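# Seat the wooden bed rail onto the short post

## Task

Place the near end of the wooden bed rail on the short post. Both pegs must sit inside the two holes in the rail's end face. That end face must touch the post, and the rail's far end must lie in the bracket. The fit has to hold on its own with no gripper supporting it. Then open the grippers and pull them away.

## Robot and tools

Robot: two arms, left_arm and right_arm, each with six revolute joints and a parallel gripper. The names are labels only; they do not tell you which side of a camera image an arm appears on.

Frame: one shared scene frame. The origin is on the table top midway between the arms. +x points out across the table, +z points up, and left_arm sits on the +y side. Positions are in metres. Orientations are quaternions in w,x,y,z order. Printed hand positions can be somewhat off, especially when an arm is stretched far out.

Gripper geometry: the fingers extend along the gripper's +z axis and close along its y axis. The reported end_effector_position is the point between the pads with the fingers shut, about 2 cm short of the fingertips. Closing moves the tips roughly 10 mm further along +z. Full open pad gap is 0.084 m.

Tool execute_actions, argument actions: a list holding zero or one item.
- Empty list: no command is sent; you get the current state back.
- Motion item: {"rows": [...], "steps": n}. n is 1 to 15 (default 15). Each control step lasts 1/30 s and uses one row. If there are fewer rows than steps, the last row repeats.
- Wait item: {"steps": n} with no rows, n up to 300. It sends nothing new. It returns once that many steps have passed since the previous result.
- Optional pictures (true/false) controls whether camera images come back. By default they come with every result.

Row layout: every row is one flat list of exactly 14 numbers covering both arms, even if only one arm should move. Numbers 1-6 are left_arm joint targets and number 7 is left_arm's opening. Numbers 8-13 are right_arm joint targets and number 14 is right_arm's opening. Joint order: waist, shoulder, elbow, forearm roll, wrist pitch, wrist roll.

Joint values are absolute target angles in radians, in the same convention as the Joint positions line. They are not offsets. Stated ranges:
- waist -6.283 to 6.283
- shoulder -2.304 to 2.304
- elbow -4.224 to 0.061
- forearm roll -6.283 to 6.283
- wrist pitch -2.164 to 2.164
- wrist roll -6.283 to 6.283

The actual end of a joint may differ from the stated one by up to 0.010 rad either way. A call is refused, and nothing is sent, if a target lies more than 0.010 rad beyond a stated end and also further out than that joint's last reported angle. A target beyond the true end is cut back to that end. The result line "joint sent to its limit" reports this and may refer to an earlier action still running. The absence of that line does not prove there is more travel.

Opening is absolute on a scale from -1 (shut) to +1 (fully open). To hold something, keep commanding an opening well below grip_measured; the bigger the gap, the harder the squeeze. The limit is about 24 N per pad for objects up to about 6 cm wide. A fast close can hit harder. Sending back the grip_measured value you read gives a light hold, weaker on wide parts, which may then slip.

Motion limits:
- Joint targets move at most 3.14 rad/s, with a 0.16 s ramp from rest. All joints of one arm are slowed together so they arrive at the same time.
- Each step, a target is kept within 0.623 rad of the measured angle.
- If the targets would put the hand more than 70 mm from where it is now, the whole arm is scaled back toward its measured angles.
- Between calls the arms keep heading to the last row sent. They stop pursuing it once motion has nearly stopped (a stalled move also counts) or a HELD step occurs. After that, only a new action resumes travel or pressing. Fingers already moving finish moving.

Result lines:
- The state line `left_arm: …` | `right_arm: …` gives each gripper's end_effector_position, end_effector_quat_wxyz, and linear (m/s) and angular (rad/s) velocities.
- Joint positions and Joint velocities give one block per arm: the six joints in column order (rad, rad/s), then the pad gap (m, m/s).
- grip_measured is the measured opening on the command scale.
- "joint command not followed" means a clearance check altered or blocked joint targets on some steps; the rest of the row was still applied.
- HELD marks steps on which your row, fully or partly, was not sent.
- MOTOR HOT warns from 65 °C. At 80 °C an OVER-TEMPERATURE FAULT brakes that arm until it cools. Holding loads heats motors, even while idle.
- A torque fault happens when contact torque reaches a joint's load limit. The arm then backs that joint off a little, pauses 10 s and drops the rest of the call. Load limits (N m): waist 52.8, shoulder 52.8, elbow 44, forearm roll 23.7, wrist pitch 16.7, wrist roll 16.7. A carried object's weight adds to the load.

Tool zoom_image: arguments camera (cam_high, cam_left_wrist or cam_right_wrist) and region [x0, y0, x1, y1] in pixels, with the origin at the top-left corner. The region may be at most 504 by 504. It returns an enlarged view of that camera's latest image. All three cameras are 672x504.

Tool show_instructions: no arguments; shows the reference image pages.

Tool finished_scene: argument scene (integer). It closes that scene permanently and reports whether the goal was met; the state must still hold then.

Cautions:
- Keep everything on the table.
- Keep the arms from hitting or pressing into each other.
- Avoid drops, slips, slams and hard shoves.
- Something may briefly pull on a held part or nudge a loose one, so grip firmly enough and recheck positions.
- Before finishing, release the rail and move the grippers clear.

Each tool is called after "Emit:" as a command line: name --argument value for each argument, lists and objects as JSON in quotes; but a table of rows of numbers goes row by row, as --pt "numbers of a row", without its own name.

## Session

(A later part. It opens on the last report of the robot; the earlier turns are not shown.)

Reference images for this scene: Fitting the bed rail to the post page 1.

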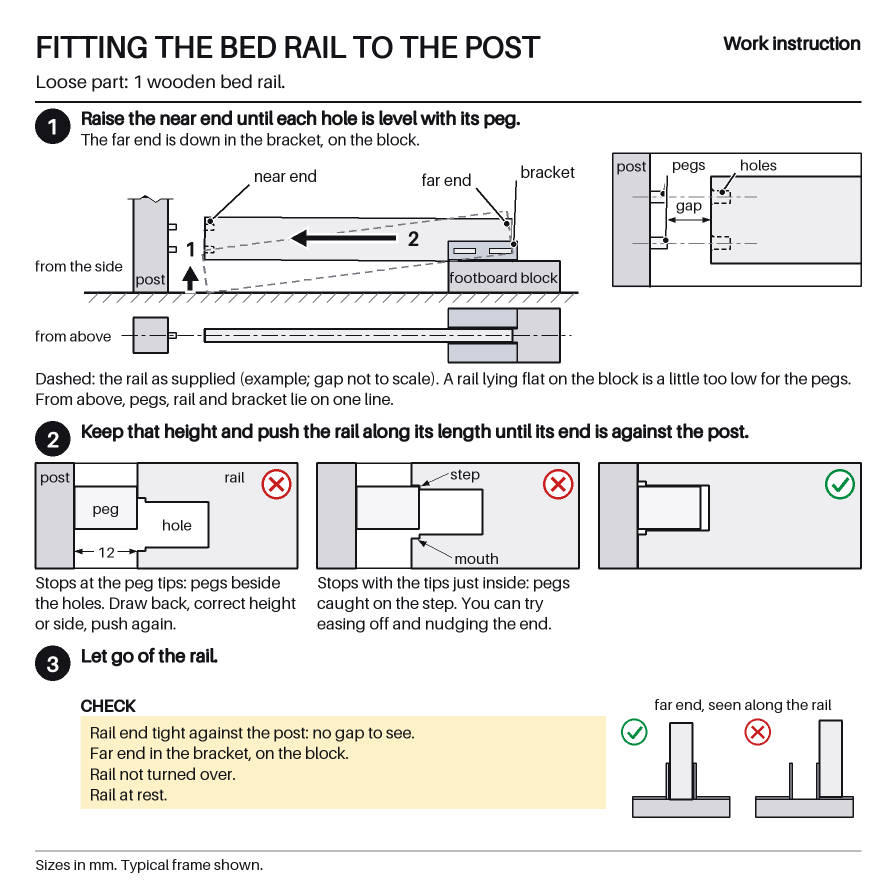

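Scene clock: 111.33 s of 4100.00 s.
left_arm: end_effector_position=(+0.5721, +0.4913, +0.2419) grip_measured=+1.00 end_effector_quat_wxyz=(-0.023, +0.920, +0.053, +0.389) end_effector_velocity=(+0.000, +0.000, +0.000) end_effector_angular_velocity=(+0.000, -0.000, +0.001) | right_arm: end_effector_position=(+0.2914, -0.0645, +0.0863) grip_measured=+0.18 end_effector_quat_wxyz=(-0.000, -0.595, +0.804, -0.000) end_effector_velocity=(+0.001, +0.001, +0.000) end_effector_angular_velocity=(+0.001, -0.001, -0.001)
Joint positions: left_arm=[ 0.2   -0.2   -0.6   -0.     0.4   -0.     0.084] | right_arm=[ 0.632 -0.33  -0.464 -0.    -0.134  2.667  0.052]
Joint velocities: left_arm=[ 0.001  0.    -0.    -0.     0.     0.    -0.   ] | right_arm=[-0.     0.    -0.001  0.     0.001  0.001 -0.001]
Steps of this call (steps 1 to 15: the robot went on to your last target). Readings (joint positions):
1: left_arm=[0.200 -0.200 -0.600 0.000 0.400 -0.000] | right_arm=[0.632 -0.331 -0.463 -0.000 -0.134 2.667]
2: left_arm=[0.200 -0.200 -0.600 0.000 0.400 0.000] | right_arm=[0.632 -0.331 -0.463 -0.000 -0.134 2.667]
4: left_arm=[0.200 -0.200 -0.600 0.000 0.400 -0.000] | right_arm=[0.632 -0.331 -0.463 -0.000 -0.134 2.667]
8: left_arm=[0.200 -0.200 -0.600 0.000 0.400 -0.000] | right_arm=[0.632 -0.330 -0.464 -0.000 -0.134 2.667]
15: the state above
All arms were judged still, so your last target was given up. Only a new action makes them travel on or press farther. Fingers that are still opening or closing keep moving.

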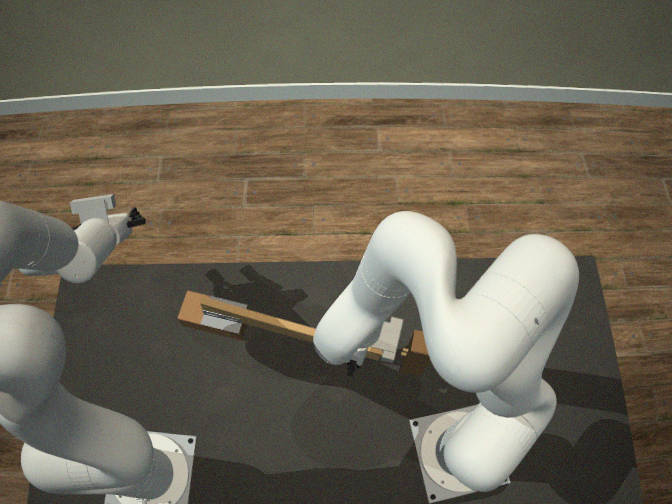

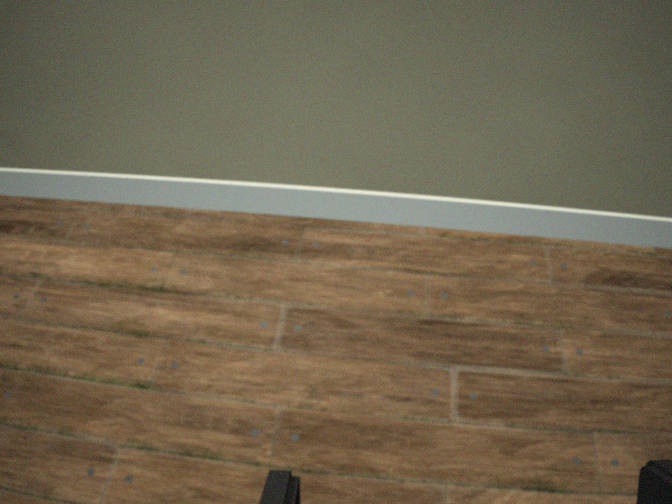

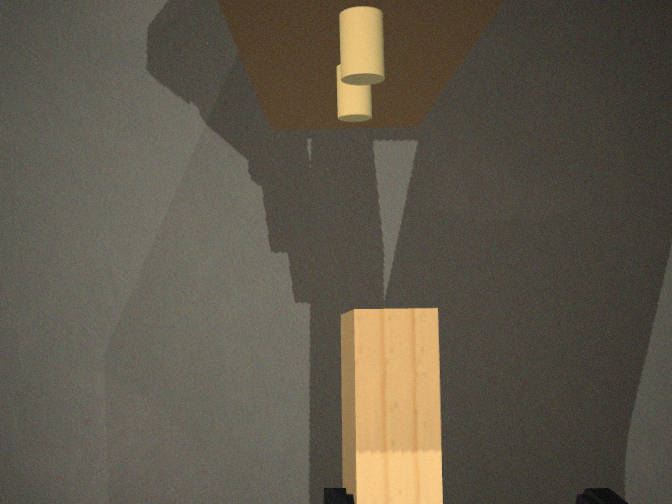

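Emit:
execute_actions --actions '[{"rows":[[0.2,-0.2,-0.6,0,0.4,0,1,0.634,-0.33,-0.464,0,-0.134,2.667,1],[0.2,-0.2,-0.6,0,0.4,0,1,0.634,-0.33,-0.464,0,-0.134,2.667,1],[0.2,-0.2,-0.6,0,0.4,0,1,0.634,-0.33,-0.464,0,-0.134,2.667,1],[0.2,-0.2,-0.6,0,0.4,0,1,0.634,-0.33,-0.464,0,-0.134,2.667,1],[0.2,-0.2,-0.6,0,0.4,0,1,0.634,-0.3,-0.464,0,-0.164,2.667,1],[0.2,-0.2,-0.6,0,0.4,0,1,0.583,-0.291,-0.465,0,-0.174,2.616,1]]}]' --pictures false

Emit:
execute_actions --actions '[{"steps":10}]' --pictures false

Emit:
execute_actions --actions '[{"rows":[[0.2,-0.2,-0.6,0,0.4,0,1,0.583,-0.467,-0.486,0,-0.019,2.616,1]]}]' --pictures false

Emit:
execute_actions --actions '[{"steps":15}]'

Scene clock: 141.10 s of 4100.00 s.
left_arm: end_effector_position=(+0.5721, +0.4913, +0.2419) grip_measured=+1.00 end_effector_quat_wxyz=(-0.023, +0.920, +0.053, +0.389) end_effector_velocity=(+0.001, -0.000, +0.001) end_effector_angular_velocity=(+0.001, -0.001, -0.001) | right_arm: end_effector_position=(+0.3039, -0.0744, +0.0994) grip_measured=+1.00 end_effector_quat_wxyz=(+0.001, -0.596, +0.803, +0.000) end_effector_velocity=(+0.001, -0.007, +0.001) end_effector_angular_velocity=(-0.009, +0.010, +0.002)
Joint positions: left_arm=[ 0.2   -0.2   -0.6   -0.     0.4   -0.     0.084] | right_arm=[ 0.585 -0.292 -0.465  0.    -0.173  2.617  0.084]
Joint velocities: left_arm=[-0.     0.001 -0.001  0.001 -0.001 -0.     0.   ] | right_arm=[-0.018  0.006  0.003 -0.001 -0.016 -0.019  0.   ]
Steps of this call (steps 1 to 90: nothing new was sent; then 26.27 s passed at rest; steps 91 to 105: all 15 steps of this action). Readings (joint positions):
91: left_arm=[0.200 -0.200 -0.600 -0.000 0.400 -0.000] | right_arm=[0.632 -0.330 -0.464 0.000 -0.134 2.667]
92: left_arm=[0.200 -0.200 -0.600 -0.000 0.400 0.000] | right_arm=[0.632 -0.330 -0.464 0.000 -0.134 2.667]
94: left_arm=[0.200 -0.200 -0.600 -0.000 0.400 -0.000] | right_arm=[0.635 -0.329 -0.467 0.001 -0.132 2.666]
98: left_arm=[0.200 -0.200 -0.600 0.000 0.400 -0.000] | right_arm=[0.623 -0.311 -0.466 0.001 -0.150 2.652]
105: the state above

Scene clock: 141.43 s of 4100.00 s.
left_arm: end_effector_position=(+0.5721, +0.4913, +0.2419) grip_measured=+1.00 end_effector_quat_wxyz=(-0.023, +0.920, +0.053, +0.389) end_effector_velocity=(+0.000, -0.000, -0.000) end_effector_angular_velocity=(+0.000, +0.001, -0.002) | right_arm: end_effector_position=(+0.3039, -0.0750, +0.0995) grip_measured=+1.00 end_effector_quat_wxyz=(+0.000, -0.596, +0.803, -0.000) end_effector_velocity=(-0.000, -0.001, -0.000) end_effector_angular_velocity=(-0.001, +0.001, +0.000)
Joint positions: left_arm=[ 0.2   -0.2   -0.6   -0.     0.4   -0.     0.084] | right_arm=[ 0.583 -0.291 -0.465  0.    -0.174  2.616  0.084]
Joint velocities: left_arm=[-0.001 -0.001 -0.     0.001 -0.     0.    -0.   ] | right_arm=[-0.001 -0.     0.002 -0.     0.001 -0.001  0.   ]
Steps of this call (steps 1 to 10: the robot went on to your last target). Readings (joint positions):
1: left_arm=[0.200 -0.200 -0.600 -0.000 0.400 0.000] | right_arm=[0.584 -0.291 -0.465 0.000 -0.173 2.617]
2: left_arm=[0.200 -0.200 -0.600 -0.000 0.400 -0.000] | right_arm=[0.584 -0.291 -0.465 0.000 -0.173 2.616]
4: left_arm=[0.200 -0.200 -0.600 -0.000 0.400 0.000] | right_arm=[0.583 -0.291 -0.465 0.000 -0.174 2.616]
8: left_arm=[0.200 -0.200 -0.600 -0.000 0.400 -0.000] | right_arm=[0.583 -0.291 -0.465 0.000 -0.174 2.616]
10: the state above

Scene clock: 141.93 s of 4100.00 s.
left_arm: end_effector_position=(+0.5721, +0.4913, +0.2419) grip_measured=+1.00 end_effector_quat_wxyz=(-0.023, +0.920, +0.053, +0.389) end_effector_velocity=(+0.000, -0.000, -0.000) end_effector_angular_velocity=(-0.000, +0.000, -0.001) | right_arm: end_effector_position=(+0.3043, -0.0746, +0.0451) grip_measured=+1.00 end_effector_quat_wxyz=(+0.000, -0.596, +0.803, +0.000) end_effector_velocity=(-0.000, -0.000, -0.002) end_effector_angular_velocity=(+0.000, -0.000, -0.001)
Joint positions: left_arm=[ 0.2   -0.2   -0.6    0.     0.4   -0.     0.084] | right_arm=[ 0.583 -0.466 -0.486 -0.    -0.02   2.616  0.084]
Joint velocities: left_arm=[-0.001 -0.    -0.001  0.    -0.001 -0.    -0.   ] | right_arm=[-0.    -0.007 -0.001 -0.     0.007  0.001  0.   ]
Steps of this call (steps 1 to 15: all 15 steps of this action). Readings (joint positions):
1: left_arm=[0.200 -0.200 -0.600 0.000 0.400 -0.000] | right_arm=[0.583 -0.291 -0.465 0.000 -0.174 2.616]
2: left_arm=[0.200 -0.200 -0.600 0.000 0.400 0.000] | right_arm=[0.583 -0.295 -0.466 -0.000 -0.169 2.616]
4: left_arm=[0.200 -0.200 -0.600 0.000 0.400 -0.000] | right_arm=[0.583 -0.343 -0.473 0.000 -0.124 2.616]
8: left_arm=[0.200 -0.200 -0.600 -0.000 0.400 -0.000] | right_arm=[0.583 -0.452 -0.483 -0.000 -0.035 2.616]
15: the state above

Scene clock: 142.43 s of 4100.00 s.
left_arm: end_effector_position=(+0.5721, +0.4913, +0.2419) grip_measured=+1.00 end_effector_quat_wxyz=(-0.023, +0.920, +0.053, +0.389) end_effector_velocity=(+0.000, -0.001, +0.001) end_effector_angular_velocity=(-0.000, -0.002, -0.002) | right_arm: end_effector_position=(+0.3041, -0.0748, +0.0447) grip_measured=+1.00 end_effector_quat_wxyz=(+0.000, -0.596, +0.803, -0.000) end_effector_velocity=(+0.000, +0.000, -0.000) end_effector_angular_velocity=(+0.001, -0.001, -0.001)
Joint positions: left_arm=[ 0.2   -0.2   -0.6   -0.     0.4    0.     0.084] | right_arm=[ 0.583 -0.467 -0.486  0.    -0.019  2.616  0.084]
Joint velocities: left_arm=[-0.002  0.002  0.     0.     0.    -0.     0.   ] | right_arm=[ 0.     0.     0.    -0.     0.001  0.001 -0.   ]
Steps of this call (steps 1 to 15: the robot went on to your last target). Readings (joint positions):
1: left_arm=[0.200 -0.200 -0.600 -0.000 0.400 -0.000] | right_arm=[0.583 -0.466 -0.486 -0.000 -0.019 2.616]
2: left_arm=[0.200 -0.200 -0.600 -0.000 0.400 -0.000] | right_arm=[0.583 -0.466 -0.486 -0.000 -0.019 2.616]
4: left_arm=[0.200 -0.200 -0.600 -0.000 0.400 0.000] | right_arm=[0.583 -0.466 -0.486 -0.000 -0.019 2.616]
8: left_arm=[0.200 -0.200 -0.600 -0.000 0.400 -0.000] | right_arm=[0.583 -0.467 -0.486 -0.000 -0.019 2.616]
15: the state above
All arms were judged still, so your last target was given up. Only a new action makes them travel on or press farther. Fingers that are still opening or closing keep moving.

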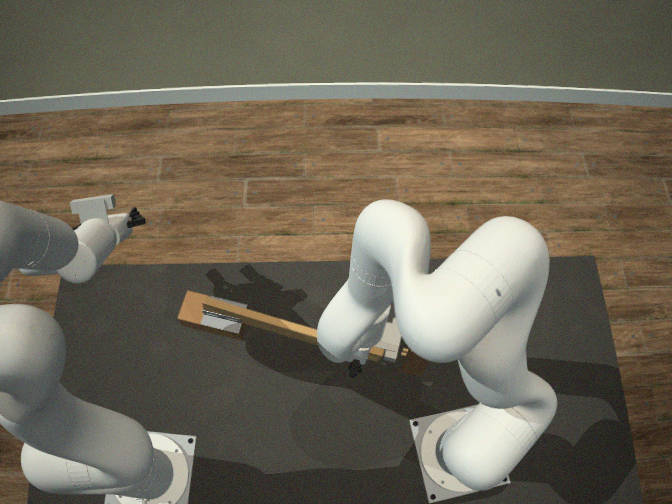

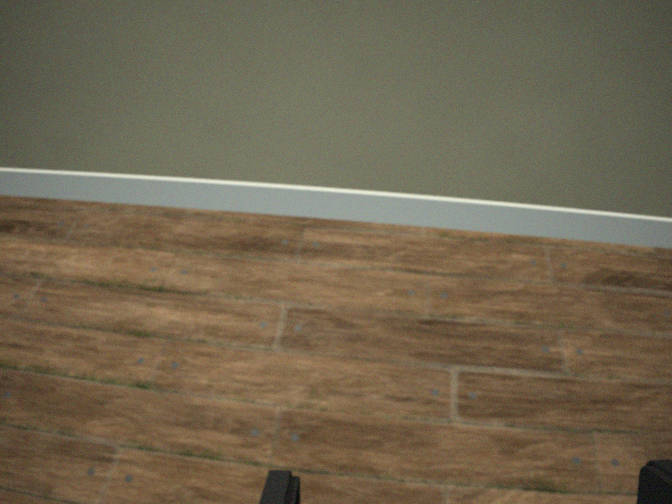

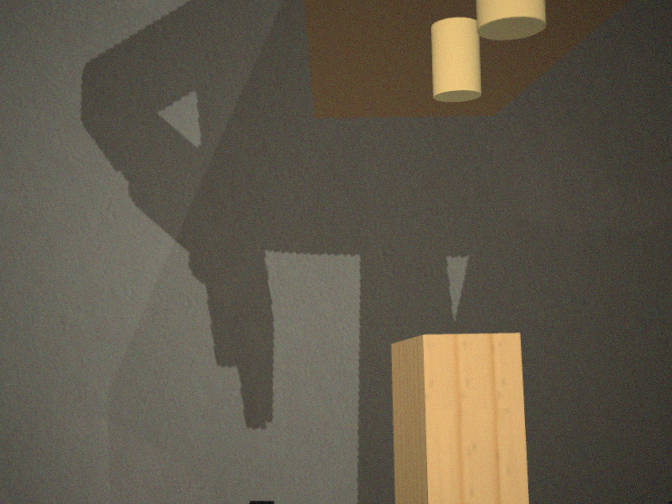

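Close.

Emit:
execute_actions --actions '[{"rows":[[0.2,-0.2,-0.6,0,0.4,0,1,0.583,-0.467,-0.486,0,-0.019,2.616,0.5],[0.2,-0.2,-0.6,0,0.4,0,1,0.583,-0.467,-0.486,0,-0.019,2.616,0.2],[0.2,-0.2,-0.6,0,0.4,0,1,0.583,-0.467,-0.486,0,-0.019,2.616,-0.1],[0.2,-0.2,-0.6,0,0.4,0,1,0.583,-0.467,-0.486,0,-0.019,2.616,-0.2],[0.2,-0.2,-0.6,0,0.4,0,1,0.583,-0.467,-0.486,0,-0.019,2.616,-0.3],[0.2,-0.2,-0.6,0,0.4,0,1,0.583,-0.467,-0.486,0,-0.019,2.616,-0.4],[0.2,-0.2,-0.6,0,0.4,0,1,0.583,-0.467,-0.486,0,-0.019,2.616,-0.45],[0.2,-0.2,-0.6,0,0.4,0,1,0.583,-0.467,-0.486,0,-0.019,2.616,-0.5],[0.2,-0.2,-0.6,0,0.4,0,1,0.583,-0.467,-0.486,0,-0.019,2.616,-0.55],[0.2,-0.2,-0.6,0,0.4,0,1,0.583,-0.467,-0.486,0,-0.019,2.616,-0.6],[0.2,-0.2,-0.6,0,0.4,0,1,0.583,-0.467,-0.486,0,-0.019,2.616,-0.7],[0.2,-0.2,-0.6,0,0.4,0,1,0.583,-0.467,-0.486,0,-0.019,2.616,-0.85],[0.2,-0.2,-0.6,0,0.4,0,1,0.583,-0.467,-0.486,0,-0.019,2.616,-1]]}]' --pictures false

Emit:
execute_actions --actions '[{"steps":20}]'

Scene clock: 156.37 s of 4100.00 s.
left_arm: end_effector_position=(+0.5721, +0.4913, +0.2419) grip_measured=+1.00 end_effector_quat_wxyz=(-0.023, +0.920, +0.053, +0.389) end_effector_velocity=(-0.000, +0.000, -0.000) end_effector_angular_velocity=(-0.000, +0.000, +0.000) | right_arm: end_effector_position=(+0.3051, -0.0749, +0.0448) grip_measured=-0.57 end_effector_quat_wxyz=(+0.001, -0.595, +0.804, +0.000) end_effector_velocity=(-0.003, +0.000, -0.000) end_effector_angular_velocity=(-0.003, +0.003, +0.005)
Joint positions: left_arm=[ 0.2   -0.2   -0.6   -0.     0.4    0.     0.084] | right_arm=[ 0.581 -0.467 -0.487 -0.    -0.018  2.616  0.019]
Joint velocities: left_arm=[ 0.  0.  0. -0. -0. -0. -0.] | right_arm=[ 0.007 -0.     0.002  0.001 -0.002  0.001  0.004]
Steps of this call (steps 1 to 90: nothing new was sent; then 10.43 s passed at rest; steps 91 to 105: all 15 steps of this action). Readings (joint positions):
91: left_arm=[0.200 -0.200 -0.600 -0.000 0.400 0.000] | right_arm=[0.583 -0.467 -0.486 -0.000 -0.019 2.616]
92: left_arm=[0.200 -0.200 -0.600 -0.000 0.400 0.000] | right_arm=[0.583 -0.467 -0.486 0.000 -0.019 2.616]
94: left_arm=[0.200 -0.200 -0.600 -0.000 0.400 -0.000] | right_arm=[0.583 -0.467 -0.486 0.000 -0.019 2.616]
98: left_arm=[0.200 -0.200 -0.600 -0.000 0.400 0.000] | right_arm=[0.583 -0.467 -0.486 -0.000 -0.019 2.616]
105: the state above

Scene clock: 157.03 s of 4100.00 s.
left_arm: end_effector_position=(+0.5721, +0.4913, +0.2419) grip_measured=+1.00 end_effector_quat_wxyz=(-0.023, +0.920, +0.053, +0.389) end_effector_velocity=(+0.000, -0.001, -0.000) end_effector_angular_velocity=(-0.000, +0.001, -0.002) | right_arm: end_effector_position=(+0.3042, -0.0747, +0.0447) grip_measured=-0.53 end_effector_quat_wxyz=(+0.000, -0.596, +0.803, +0.000) end_effector_velocity=(+0.000, +0.000, -0.000) end_effector_angular_velocity=(+0.000, -0.000, +0.001)
Joint positions: left_arm=[ 0.2   -0.2   -0.6    0.     0.4   -0.     0.084] | right_arm=[ 0.583 -0.467 -0.486 -0.    -0.019  2.616  0.021]
Joint velocities: left_arm=[-0.002 -0.    -0.     0.001 -0.001 -0.    -0.   ] | right_arm=[ 0.    -0.001 -0.    -0.     0.    -0.001  0.   ]
Steps of this call (steps 1 to 15: the robot went on to your last target; steps 16 to 20: nothing new was sent). Readings (joint positions):
1: left_arm=[0.200 -0.200 -0.600 -0.000 0.400 -0.000] | right_arm=[0.581 -0.467 -0.487 -0.000 -0.018 2.616]
2: left_arm=[0.200 -0.200 -0.600 0.000 0.400 -0.000] | right_arm=[0.581 -0.467 -0.486 -0.000 -0.018 2.616]
4: left_arm=[0.200 -0.200 -0.600 -0.000 0.400 0.000] | right_arm=[0.582 -0.467 -0.486 -0.000 -0.018 2.616]
8: left_arm=[0.200 -0.200 -0.600 0.000 0.400 -0.000] | right_arm=[0.583 -0.467 -0.486 -0.000 -0.019 2.616]
20: the state above
All arms were judged still, so your last target was given up. Only a new action makes them travel on or press farther. Fingers that are still opening or closing keep moving.

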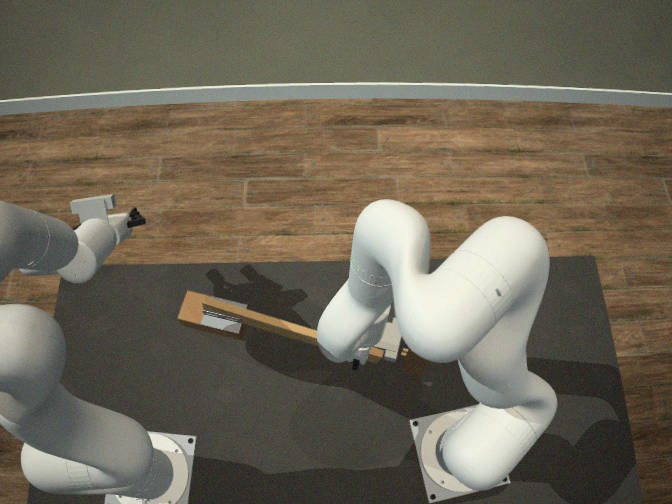

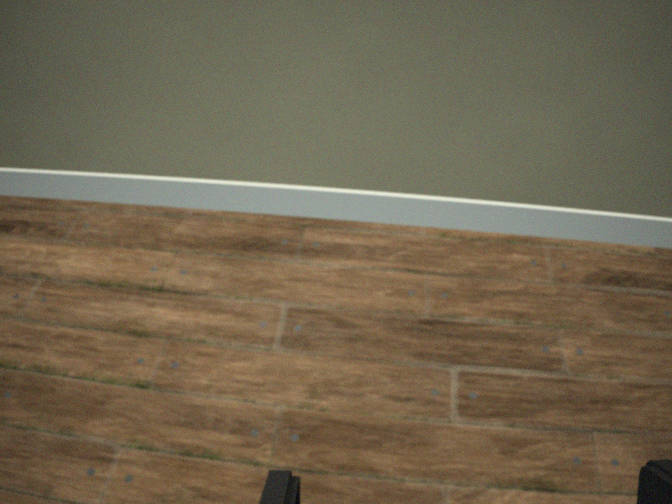

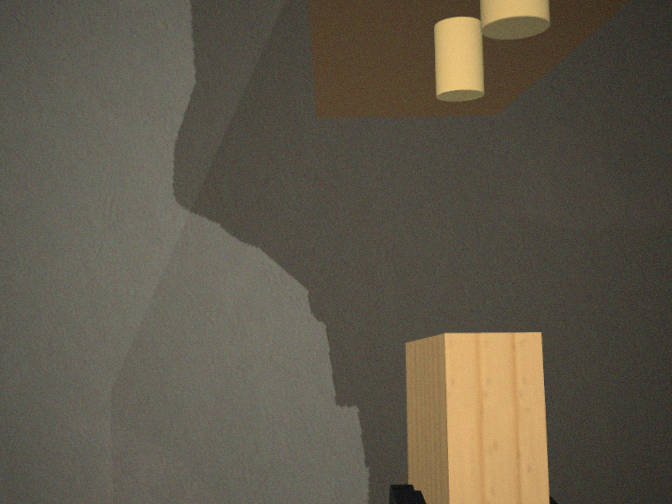

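Emit:
execute_actions --actions '[{"rows":[[0.2,-0.2,-0.6,0,0.4,0,1,0.583,-0.455,-0.484,0,-0.029,2.616,-1],[0.2,-0.2,-0.6,0,0.4,0,1,0.583,-0.443,-0.482,0,-0.039,2.616,-1],[0.2,-0.2,-0.6,0,0.4,0,1,0.583,-0.432,-0.481,0,-0.049,2.616,-1],[0.2,-0.2,-0.6,0,0.4,0,1,0.583,-0.42,-0.479,0,-0.059,2.616,-1],[0.2,-0.2,-0.6,0,0.4,0,1,0.583,-0.409,-0.477,0,-0.068,2.616,-1],[0.2,-0.2,-0.6,0,0.4,0,1,0.583,-0.397,-0.476,0,-0.078,2.616,-1],[0.2,-0.2,-0.6,0,0.4,0,1,0.583,-0.386,-0.474,0,-0.088,2.616,-1]]}]' --pictures false

Emit:
execute_actions --actions '[{"steps":15}]'

Scene clock: 174.00 s of 4100.00 s.
left_arm: end_effector_position=(+0.5721, +0.4913, +0.2419) grip_measured=+1.00 end_effector_quat_wxyz=(-0.023, +0.920, +0.053, +0.389) end_effector_velocity=(-0.000, +0.000, -0.000) end_effector_angular_velocity=(-0.000, +0.000, +0.001) | right_arm: end_effector_position=(+0.3038, -0.0751, +0.0691) grip_measured=-0.52 end_effector_quat_wxyz=(-0.001, -0.596, +0.803, -0.000) end_effector_velocity=(+0.001, +0.001, +0.005) end_effector_angular_velocity=(+0.002, -0.002, +0.000)
Joint positions: left_arm=[ 0.2   -0.2   -0.6    0.     0.4    0.     0.084] | right_arm=[ 0.583 -0.388 -0.474 -0.    -0.087  2.616  0.021]
Joint velocities: left_arm=[ 0.  0.  0. -0.  0. -0.  0.] | right_arm=[ 0.001  0.014 -0.     0.001 -0.011  0.001 -0.004]
Steps of this call (steps 1 to 90: nothing new was sent; then 13.47 s passed at rest; steps 91 to 105: all 15 steps of this action). Readings (joint positions):
91: left_arm=[0.200 -0.200 -0.600 0.000 0.400 -0.000] | right_arm=[0.583 -0.467 -0.486 -0.000 -0.019 2.616]
92: left_arm=[0.200 -0.200 -0.600 -0.000 0.400 -0.000] | right_arm=[0.583 -0.466 -0.486 -0.000 -0.020 2.616]
94: left_arm=[0.200 -0.200 -0.600 0.000 0.400 0.000] | right_arm=[0.583 -0.456 -0.484 -0.000 -0.028 2.616]
98: left_arm=[0.200 -0.200 -0.600 0.000 0.400 -0.000] | right_arm=[0.583 -0.417 -0.478 -0.000 -0.061 2.616]
105: the state above

Scene clock: 174.50 s of 4100.00 s.
left_arm: end_effector_position=(+0.5721, +0.4913, +0.2419) grip_measured=+1.00 end_effector_quat_wxyz=(-0.023, +0.920, +0.053, +0.389) end_effector_velocity=(-0.000, -0.000, -0.000) end_effector_angular_velocity=(-0.000, +0.001, -0.000) | right_arm: end_effector_position=(+0.3039, -0.0750, +0.0696) grip_measured=-0.52 end_effector_quat_wxyz=(-0.000, -0.596, +0.803, -0.000) end_effector_velocity=(+0.000, +0.000, +0.000) end_effector_angular_velocity=(+0.001, -0.001, +0.000)
Joint positions: left_arm=[ 0.2   -0.2   -0.6   -0.     0.4   -0.     0.084] | right_arm=[ 0.583 -0.386 -0.474 -0.    -0.088  2.616  0.021]
Joint velocities: left_arm=[-0.001 -0.001 -0.    -0.001  0.     0.     0.   ] | right_arm=[-0.     0.001  0.001  0.     0.001 -0.001 -0.   ]
Steps of this call (steps 1 to 15: the robot went on to your last target). Readings (joint positions):
1: left_arm=[0.200 -0.200 -0.600 -0.000 0.400 0.000] | right_arm=[0.583 -0.387 -0.474 -0.000 -0.088 2.616]
2: left_arm=[0.200 -0.200 -0.600 0.000 0.400 0.000] | right_arm=[0.583 -0.387 -0.474 -0.000 -0.088 2.616]
4: left_arm=[0.200 -0.200 -0.600 0.000 0.400 -0.000] | right_arm=[0.583 -0.387 -0.474 -0.000 -0.088 2.616]
8: left_arm=[0.200 -0.200 -0.600 -0.000 0.400 -0.000] | right_arm=[0.583 -0.386 -0.474 -0.000 -0.088 2.616]
15: the state above
All arms were judged still, so your last target was given up. Only a new action makes them travel on or press farther. Fingers that are still opening or closing keep moving.

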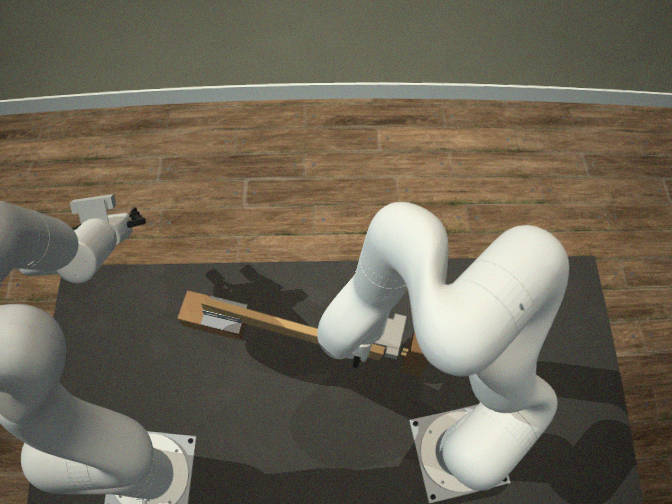

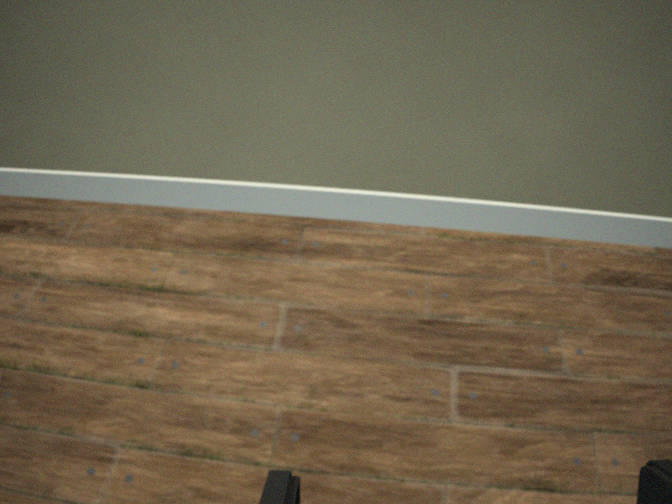

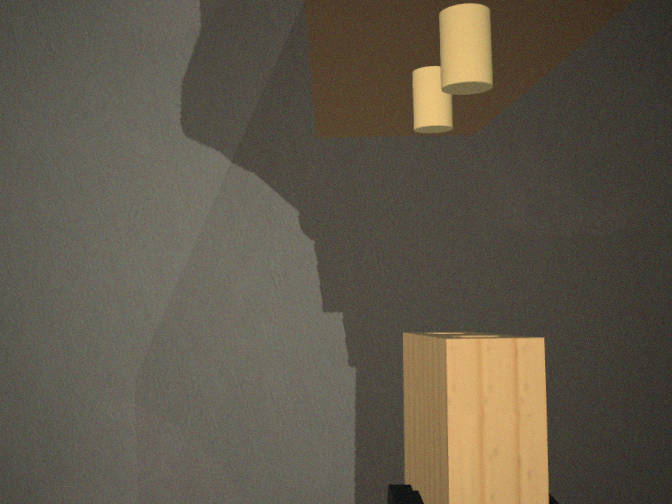

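Emit:
execute_actions --actions '[{"rows":[[0.2,-0.2,-0.6,0,0.4,0,1,0.575,-0.376,-0.462,0,-0.086,2.608,-1],[0.2,-0.2,-0.6,0,0.4,0,1,0.566,-0.366,-0.45,0,-0.084,2.599,-1],[0.2,-0.2,-0.6,0,0.4,0,1,0.566,-0.366,-0.45,0,-0.084,2.599,-1],[0.2,-0.2,-0.6,0,0.4,0,1,0.558,-0.356,-0.437,0,-0.081,2.591,-1],[0.2,-0.2,-0.6,0,0.4,0,1,0.558,-0.356,-0.437,0,-0.081,2.591,-1],[0.2,-0.2,-0.6,0,0.4,0,1,0.549,-0.346,-0.425,0,-0.079,2.582,-1],[0.2,-0.2,-0.6,0,0.4,0,1,0.549,-0.346,-0.425,0,-0.079,2.582,-1],[0.2,-0.2,-0.6,0,0.4,0,1,0.541,-0.336,-0.413,0,-0.077,2.574,-1]]}]' --pictures false

Emit:
execute_actions --actions '[{"steps":15}]'

Scene clock: 190.67 s of 4100.00 s.
left_arm: end_effector_position=(+0.5721, +0.4913, +0.2419) grip_measured=+1.00 end_effector_quat_wxyz=(-0.023, +0.920, +0.053, +0.389) end_effector_velocity=(+0.000, -0.000, +0.000) end_effector_angular_velocity=(-0.000, -0.000, +0.001) | right_arm: end_effector_position=(+0.2978, -0.0981, +0.0748) grip_measured=-0.59 end_effector_quat_wxyz=(+0.003, -0.596, +0.803, +0.000) end_effector_velocity=(-0.004, -0.010, -0.001) end_effector_angular_velocity=(-0.005, +0.005, -0.004)
Joint positions: left_arm=[ 0.2   -0.2   -0.6    0.     0.4    0.     0.084] | right_arm=[ 0.543 -0.337 -0.416  0.    -0.073  2.575  0.018]
Joint velocities: left_arm=[-0.001 -0.    -0.    -0.001  0.     0.     0.   ] | right_arm=[-0.016  0.01   0.021 -0.001  0.003 -0.011 -0.   ]
Steps of this call (steps 1 to 90: nothing new was sent; then 12.67 s passed at rest; steps 91 to 105: all 15 steps of this action). Readings (joint positions):
91: left_arm=[0.200 -0.200 -0.600 0.000 0.400 0.000] | right_arm=[0.583 -0.386 -0.474 0.000 -0.088 2.616]
92: left_arm=[0.200 -0.200 -0.600 -0.000 0.400 -0.000] | right_arm=[0.582 -0.385 -0.473 0.000 -0.087 2.615]
94: left_arm=[0.200 -0.200 -0.600 -0.000 0.400 -0.000] | right_arm=[0.576 -0.376 -0.466 0.000 -0.081 2.608]
98: left_arm=[0.200 -0.200 -0.600 -0.000 0.400 0.000] | right_arm=[0.561 -0.356 -0.443 0.000 -0.077 2.591]
105: the state above

Scene clock: 191.17 s of 4100.00 s.
left_arm: end_effector_position=(+0.5721, +0.4913, +0.2419) grip_measured=+1.00 end_effector_quat_wxyz=(-0.023, +0.920, +0.053, +0.389) end_effector_velocity=(+0.000, +0.001, -0.000) end_effector_angular_velocity=(-0.001, +0.000, +0.003) | right_arm: end_effector_position=(+0.2974, -0.0990, +0.0747) grip_measured=-0.59 end_effector_quat_wxyz=(+0.002, -0.596, +0.803, +0.000) end_effector_velocity=(+0.000, +0.000, +0.000) end_effector_angular_velocity=(+0.001, -0.001, -0.001)
Joint positions: left_arm=[ 0.2   -0.2   -0.6   -0.     0.4   -0.     0.084] | right_arm=[ 0.541 -0.336 -0.414  0.    -0.073  2.574  0.018]
Joint velocities: left_arm=[ 0.001 -0.001 -0.    -0.002  0.    -0.     0.   ] | right_arm=[-0.     0.     0.     0.     0.001  0.001  0.   ]
Steps of this call (steps 1 to 15: the robot went on to your last target). Readings (joint positions):
1: left_arm=[0.200 -0.200 -0.600 0.000 0.400 -0.000] | right_arm=[0.542 -0.336 -0.415 0.000 -0.073 2.575]
2: left_arm=[0.200 -0.200 -0.600 -0.000 0.400 0.000] | right_arm=[0.542 -0.336 -0.415 0.000 -0.073 2.574]
4: left_arm=[0.200 -0.200 -0.600 0.000 0.400 0.000] | right_arm=[0.541 -0.336 -0.414 0.000 -0.073 2.574]
8: left_arm=[0.200 -0.200 -0.600 -0.000 0.400 0.000] | right_arm=[0.541 -0.336 -0.414 0.000 -0.073 2.574]
15: the state above
All arms were judged still, so your last target was given up. Only a new action makes them travel on or press farther. Fingers that are still opening or closing keep moving.

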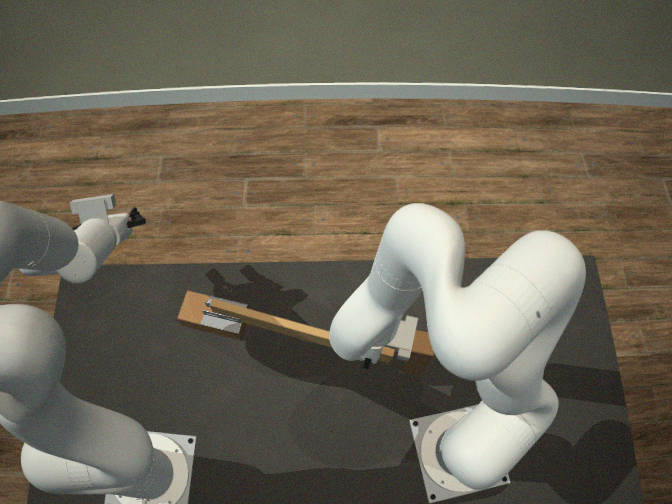

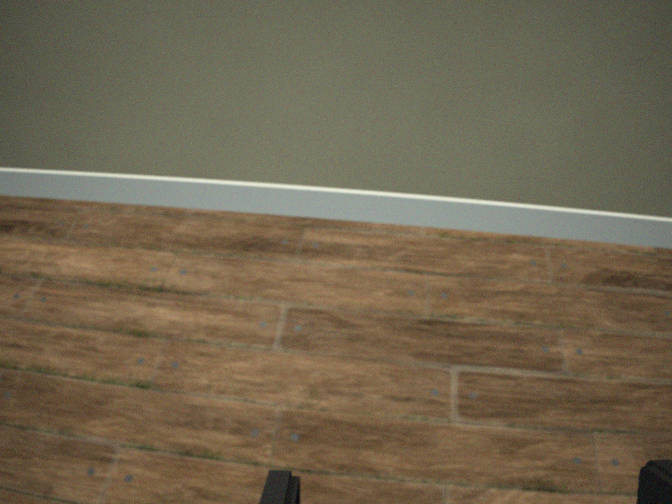

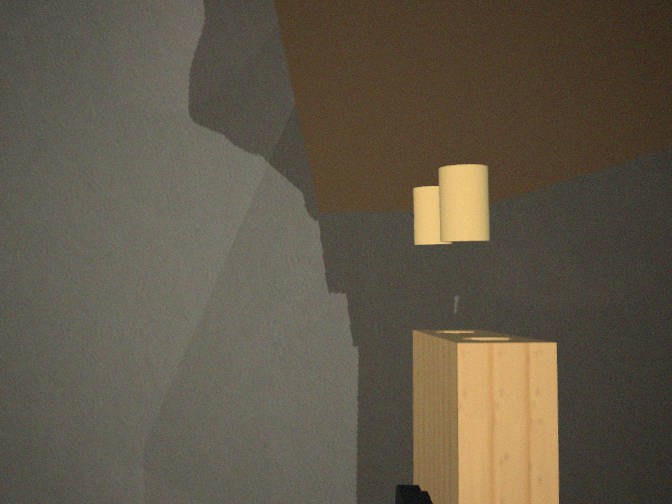

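Emit:
zoom_image --camera "cam_right_wrist" --region '[380, 140, 600, 380]'

Region (380, 140, 600, 380) of cam_right_wrist's 672x504 image, scaled by 2.100, with more detail than that image has; it fills the left 462 columns of this view, and the rest is white.

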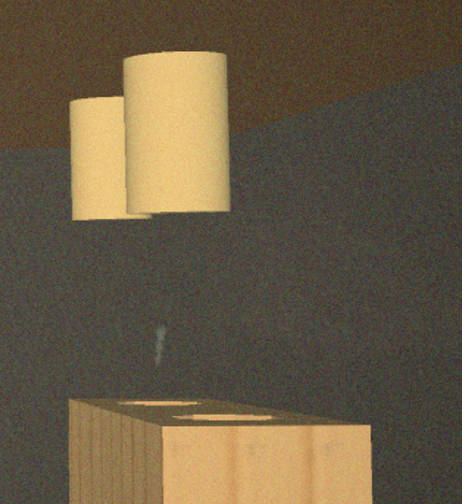

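Emit:
execute_actions --actions '[{"rows":[[0.2,-0.2,-0.6,0,0.4,0,1,0.534,-0.335,-0.416,0,-0.081,2.567,-1],[0.2,-0.2,-0.6,0,0.4,0,1,0.534,-0.335,-0.416,0,-0.081,2.567,-1],[0.2,-0.2,-0.6,0,0.4,0,1,0.527,-0.334,-0.42,0,-0.086,2.56,-1]]}]' --pictures false

Emit:
execute_actions --actions '[{"steps":10}]'

Emit:
zoom_image --camera "cam_right_wrist" --region '[380, 140, 600, 380]'

Scene clock: 212.33 s of 4100.00 s.
left_arm: end_effector_position=(+0.5721, +0.4913, +0.2419) grip_measured=+1.00 end_effector_quat_wxyz=(-0.023, +0.920, +0.053, +0.389) end_effector_velocity=(+0.000, -0.001, -0.000) end_effector_angular_velocity=(+0.001, +0.001, -0.003) | right_arm: end_effector_position=(+0.3002, -0.1024, +0.0761) grip_measured=-0.59 end_effector_quat_wxyz=(-0.002, -0.596, +0.803, -0.000) end_effector_velocity=(+0.007, +0.006, +0.002) end_effector_angular_velocity=(+0.015, -0.018, -0.000)
Joint positions: left_arm=[ 0.2   -0.2   -0.6    0.     0.4    0.     0.084] | right_arm=[ 0.527 -0.334 -0.419 -0.    -0.088  2.56   0.018]
Joint velocities: left_arm=[-0.002 -0.001  0.     0.002  0.     0.     0.   ] | right_arm=[-0.     0.002 -0.008  0.     0.014 -0.     0.   ]
Steps of this call (steps 1 to 90: nothing new was sent; then 17.67 s passed at rest; steps 91 to 105: all 15 steps of this action). Readings (joint positions):
91: left_arm=[0.200 -0.200 -0.600 -0.000 0.400 0.000] | right_arm=[0.541 -0.336 -0.414 0.000 -0.073 2.574]
92: left_arm=[0.200 -0.200 -0.600 -0.000 0.400 -0.000] | right_arm=[0.540 -0.336 -0.414 0.000 -0.075 2.573]
94: left_arm=[0.200 -0.200 -0.600 -0.000 0.400 -0.000] | right_arm=[0.536 -0.336 -0.414 -0.000 -0.080 2.569]
98: left_arm=[0.200 -0.200 -0.600 -0.000 0.400 -0.000] | right_arm=[0.528 -0.335 -0.415 -0.000 -0.091 2.562]
105: the state above

Scene clock: 212.67 s of 4100.00 s.
left_arm: end_effector_position=(+0.5721, +0.4913, +0.2419) grip_measured=+1.00 end_effector_quat_wxyz=(-0.023, +0.920, +0.053, +0.389) end_effector_velocity=(+0.000, -0.000, -0.000) end_effector_angular_velocity=(-0.000, -0.000, +0.000) | right_arm: end_effector_position=(+0.3012, -0.1015, +0.0764) grip_measured=-0.59 end_effector_quat_wxyz=(-0.000, -0.596, +0.803, -0.000) end_effector_velocity=(+0.001, +0.001, +0.000) end_effector_angular_velocity=(+0.002, -0.002, -0.001)
Joint positions: left_arm=[ 0.2   -0.2   -0.6   -0.     0.4   -0.     0.084] | right_arm=[ 0.527 -0.334 -0.42  -0.    -0.086  2.56   0.018]
Joint velocities: left_arm=[-0.    -0.    -0.    -0.001  0.     0.     0.   ] | right_arm=[ 0.     0.001 -0.001  0.     0.001  0.001  0.   ]
Steps of this call (steps 1 to 10: the robot went on to your last target). Readings (joint positions):
1: left_arm=[0.200 -0.200 -0.600 -0.000 0.400 0.000] | right_arm=[0.527 -0.334 -0.419 -0.000 -0.088 2.560]
2: left_arm=[0.200 -0.200 -0.600 -0.000 0.400 0.000] | right_arm=[0.527 -0.334 -0.419 -0.000 -0.087 2.560]
4: left_arm=[0.200 -0.200 -0.600 -0.000 0.400 0.000] | right_arm=[0.527 -0.334 -0.420 -0.000 -0.087 2.560]
8: left_arm=[0.200 -0.200 -0.600 -0.000 0.400 -0.000] | right_arm=[0.527 -0.334 -0.420 -0.000 -0.086 2.560]
10: the state above

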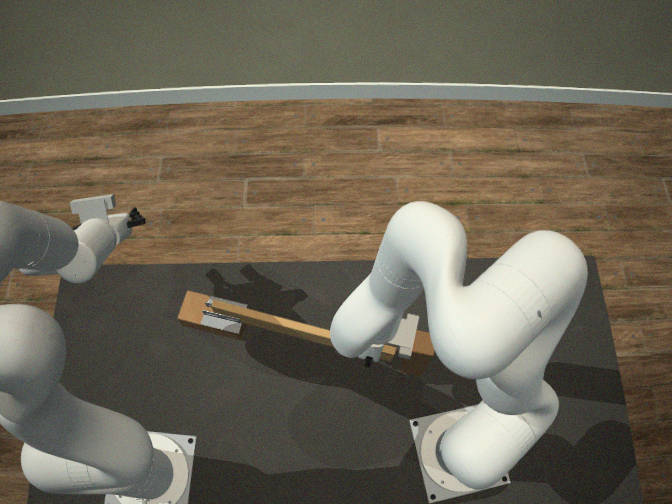

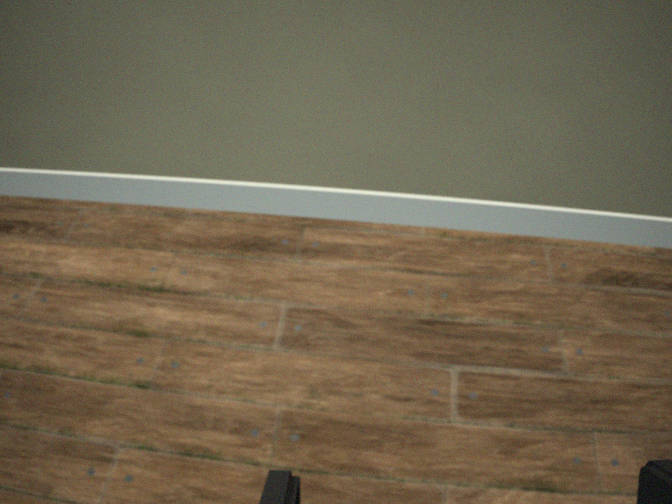

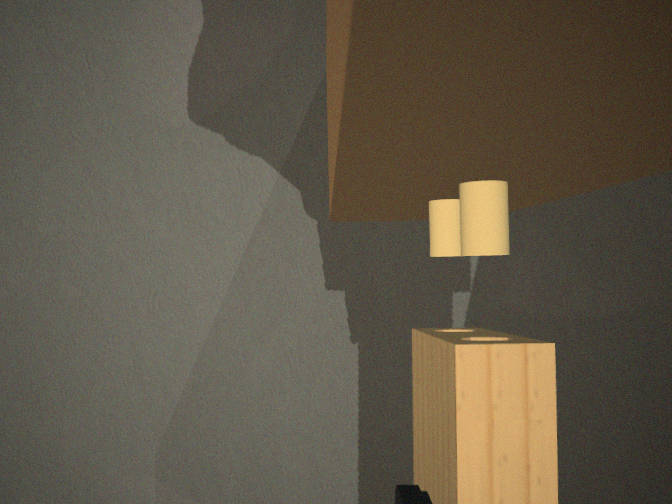

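Region (380, 140, 600, 380) of cam_right_wrist's 672x504 image, scaled by 2.100, with more detail than that image has; it fills the left 462 columns of this view, and the rest is white.

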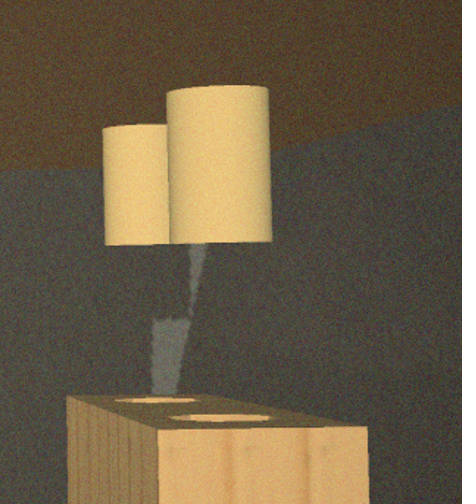

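Emit:
execute_actions --actions '[{"rows":[[0.2,-0.2,-0.6,0,0.4,0,1,0.520,-0.329,-0.412,0,-0.083,2.553,-1],[0.2,-0.2,-0.6,0,0.4,0,1,0.520,-0.329,-0.412,0,-0.083,2.553,-1],[0.2,-0.2,-0.6,0,0.4,0,1,0.520,-0.329,-0.412,0,-0.083,2.553,-1],[0.2,-0.2,-0.6,0,0.4,0,1,0.513,-0.324,-0.403,0,-0.08,2.546,-1],[0.2,-0.2,-0.6,0,0.4,0,1,0.513,-0.324,-0.403,0,-0.08,2.546,-1],[0.2,-0.2,-0.6,0,0.4,0,1,0.513,-0.324,-0.403,0,-0.08,2.546,-1],[0.2,-0.2,-0.6,0,0.4,0,1,0.507,-0.319,-0.395,0,-0.077,2.54,-1],[0.2,-0.2,-0.6,0,0.4,0,1,0.507,-0.319,-0.395,0,-0.077,2.54,-1],[0.2,-0.2,-0.6,0,0.4,0,1,0.507,-0.319,-0.395,0,-0.077,2.54,-1],[0.2,-0.2,-0.6,0,0.4,0,1,0.5,-0.314,-0.387,0,-0.074,2.533,-1]]}]' --pictures false

Emit:
execute_actions --actions '[{"steps":12}]'

Emit:
zoom_image --camera "cam_right_wrist" --region '[380, 140, 600, 380]'

Scene clock: 228.80 s of 4100.00 s.
left_arm: end_effector_position=(+0.5721, +0.4913, +0.2419) grip_measured=+1.00 end_effector_quat_wxyz=(-0.023, +0.920, +0.053, +0.389) end_effector_velocity=(-0.000, +0.001, +0.000) end_effector_angular_velocity=(-0.000, -0.000, +0.002) | right_arm: end_effector_position=(+0.2966, -0.1154, +0.0765) grip_measured=-0.59 end_effector_quat_wxyz=(-0.001, -0.596, +0.803, -0.000) end_effector_velocity=(-0.004, -0.011, +0.000) end_effector_angular_velocity=(-0.000, +0.000, -0.001)
Joint positions: left_arm=[ 0.2   -0.2   -0.6    0.     0.4   -0.     0.084] | right_arm=[ 0.501 -0.315 -0.389  0.    -0.075  2.535  0.018]
Joint velocities: left_arm=[ 0.002  0.    -0.    -0.    -0.     0.     0.   ] | right_arm=[-0.021  0.015  0.025  0.     0.01  -0.021 -0.   ]
Steps of this call (steps 1 to 15: the robot went on to your last target; steps 16 to 90: nothing new was sent; then 12.63 s passed at rest; steps 91 to 105: all 15 steps of this action). Readings (joint positions):
91: left_arm=[0.200 -0.200 -0.600 0.000 0.400 -0.000] | right_arm=[0.527 -0.334 -0.420 0.000 -0.086 2.560]
92: left_arm=[0.200 -0.200 -0.600 0.000 0.400 -0.000] | right_arm=[0.526 -0.333 -0.419 0.000 -0.085 2.559]
94: left_arm=[0.200 -0.200 -0.600 0.000 0.400 0.000] | right_arm=[0.523 -0.331 -0.416 0.000 -0.084 2.556]
98: left_arm=[0.200 -0.200 -0.600 0.000 0.400 -0.000] | right_arm=[0.515 -0.325 -0.405 0.000 -0.080 2.548]
105: the state above

Scene clock: 229.20 s of 4100.00 s.
left_arm: end_effector_position=(+0.5721, +0.4913, +0.2419) grip_measured=+1.00 end_effector_quat_wxyz=(-0.023, +0.920, +0.053, +0.389) end_effector_velocity=(+0.000, +0.000, +0.001) end_effector_angular_velocity=(+0.000, -0.001, -0.000) | right_arm: end_effector_position=(+0.2964, -0.1161, +0.0765) grip_measured=-0.59 end_effector_quat_wxyz=(-0.000, -0.596, +0.803, -0.000) end_effector_velocity=(-0.000, -0.000, -0.000) end_effector_angular_velocity=(-0.000, +0.001, -0.000)
Joint positions: left_arm=[ 0.2   -0.2   -0.6   -0.     0.4    0.     0.084] | right_arm=[ 0.5   -0.314 -0.387  0.    -0.074  2.533  0.018]
Joint velocities: left_arm=[ 0.     0.001  0.     0.    -0.    -0.    -0.   ] | right_arm=[-0.    -0.001  0.    -0.     0.     0.    -0.   ]
Steps of this call (steps 1 to 12: the robot went on to your last target). Readings (joint positions):
1: left_arm=[0.200 -0.200 -0.600 -0.000 0.400 -0.000] | right_arm=[0.501 -0.315 -0.388 0.000 -0.074 2.534]
2: left_arm=[0.200 -0.200 -0.600 -0.000 0.400 0.000] | right_arm=[0.501 -0.314 -0.388 0.000 -0.074 2.534]
4: left_arm=[0.200 -0.200 -0.600 -0.000 0.400 -0.000] | right_arm=[0.500 -0.314 -0.387 0.000 -0.074 2.533]
8: left_arm=[0.200 -0.200 -0.600 0.000 0.400 -0.000] | right_arm=[0.500 -0.314 -0.387 0.000 -0.074 2.533]
12: the state above

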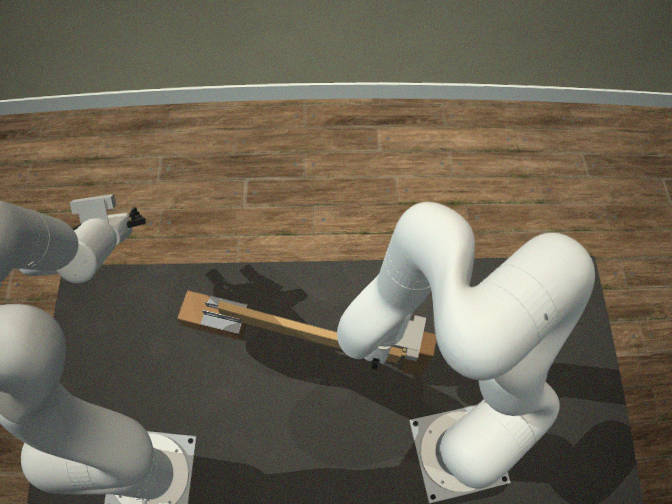

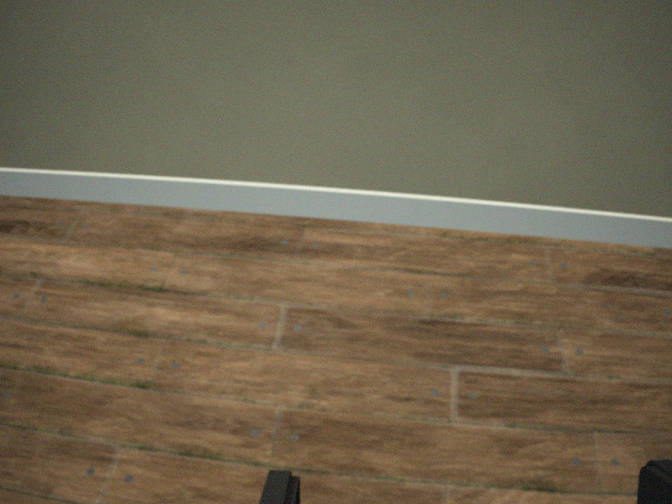

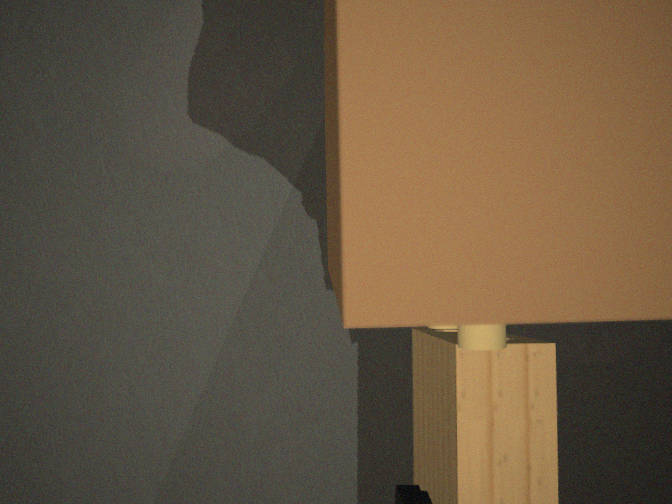

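Region (380, 140, 600, 380) of cam_right_wrist's 672x504 image, scaled by 2.100, with more detail than that image has; it fills the left 462 columns of this view, and the rest is white.

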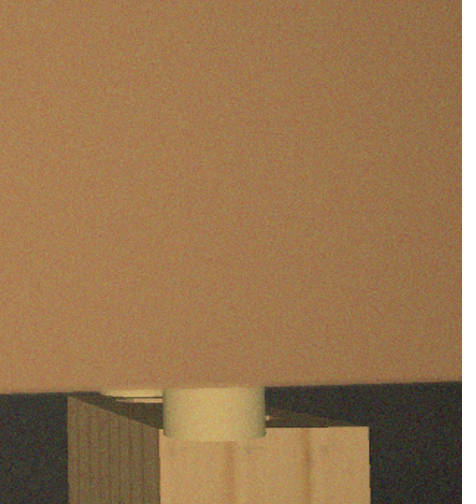

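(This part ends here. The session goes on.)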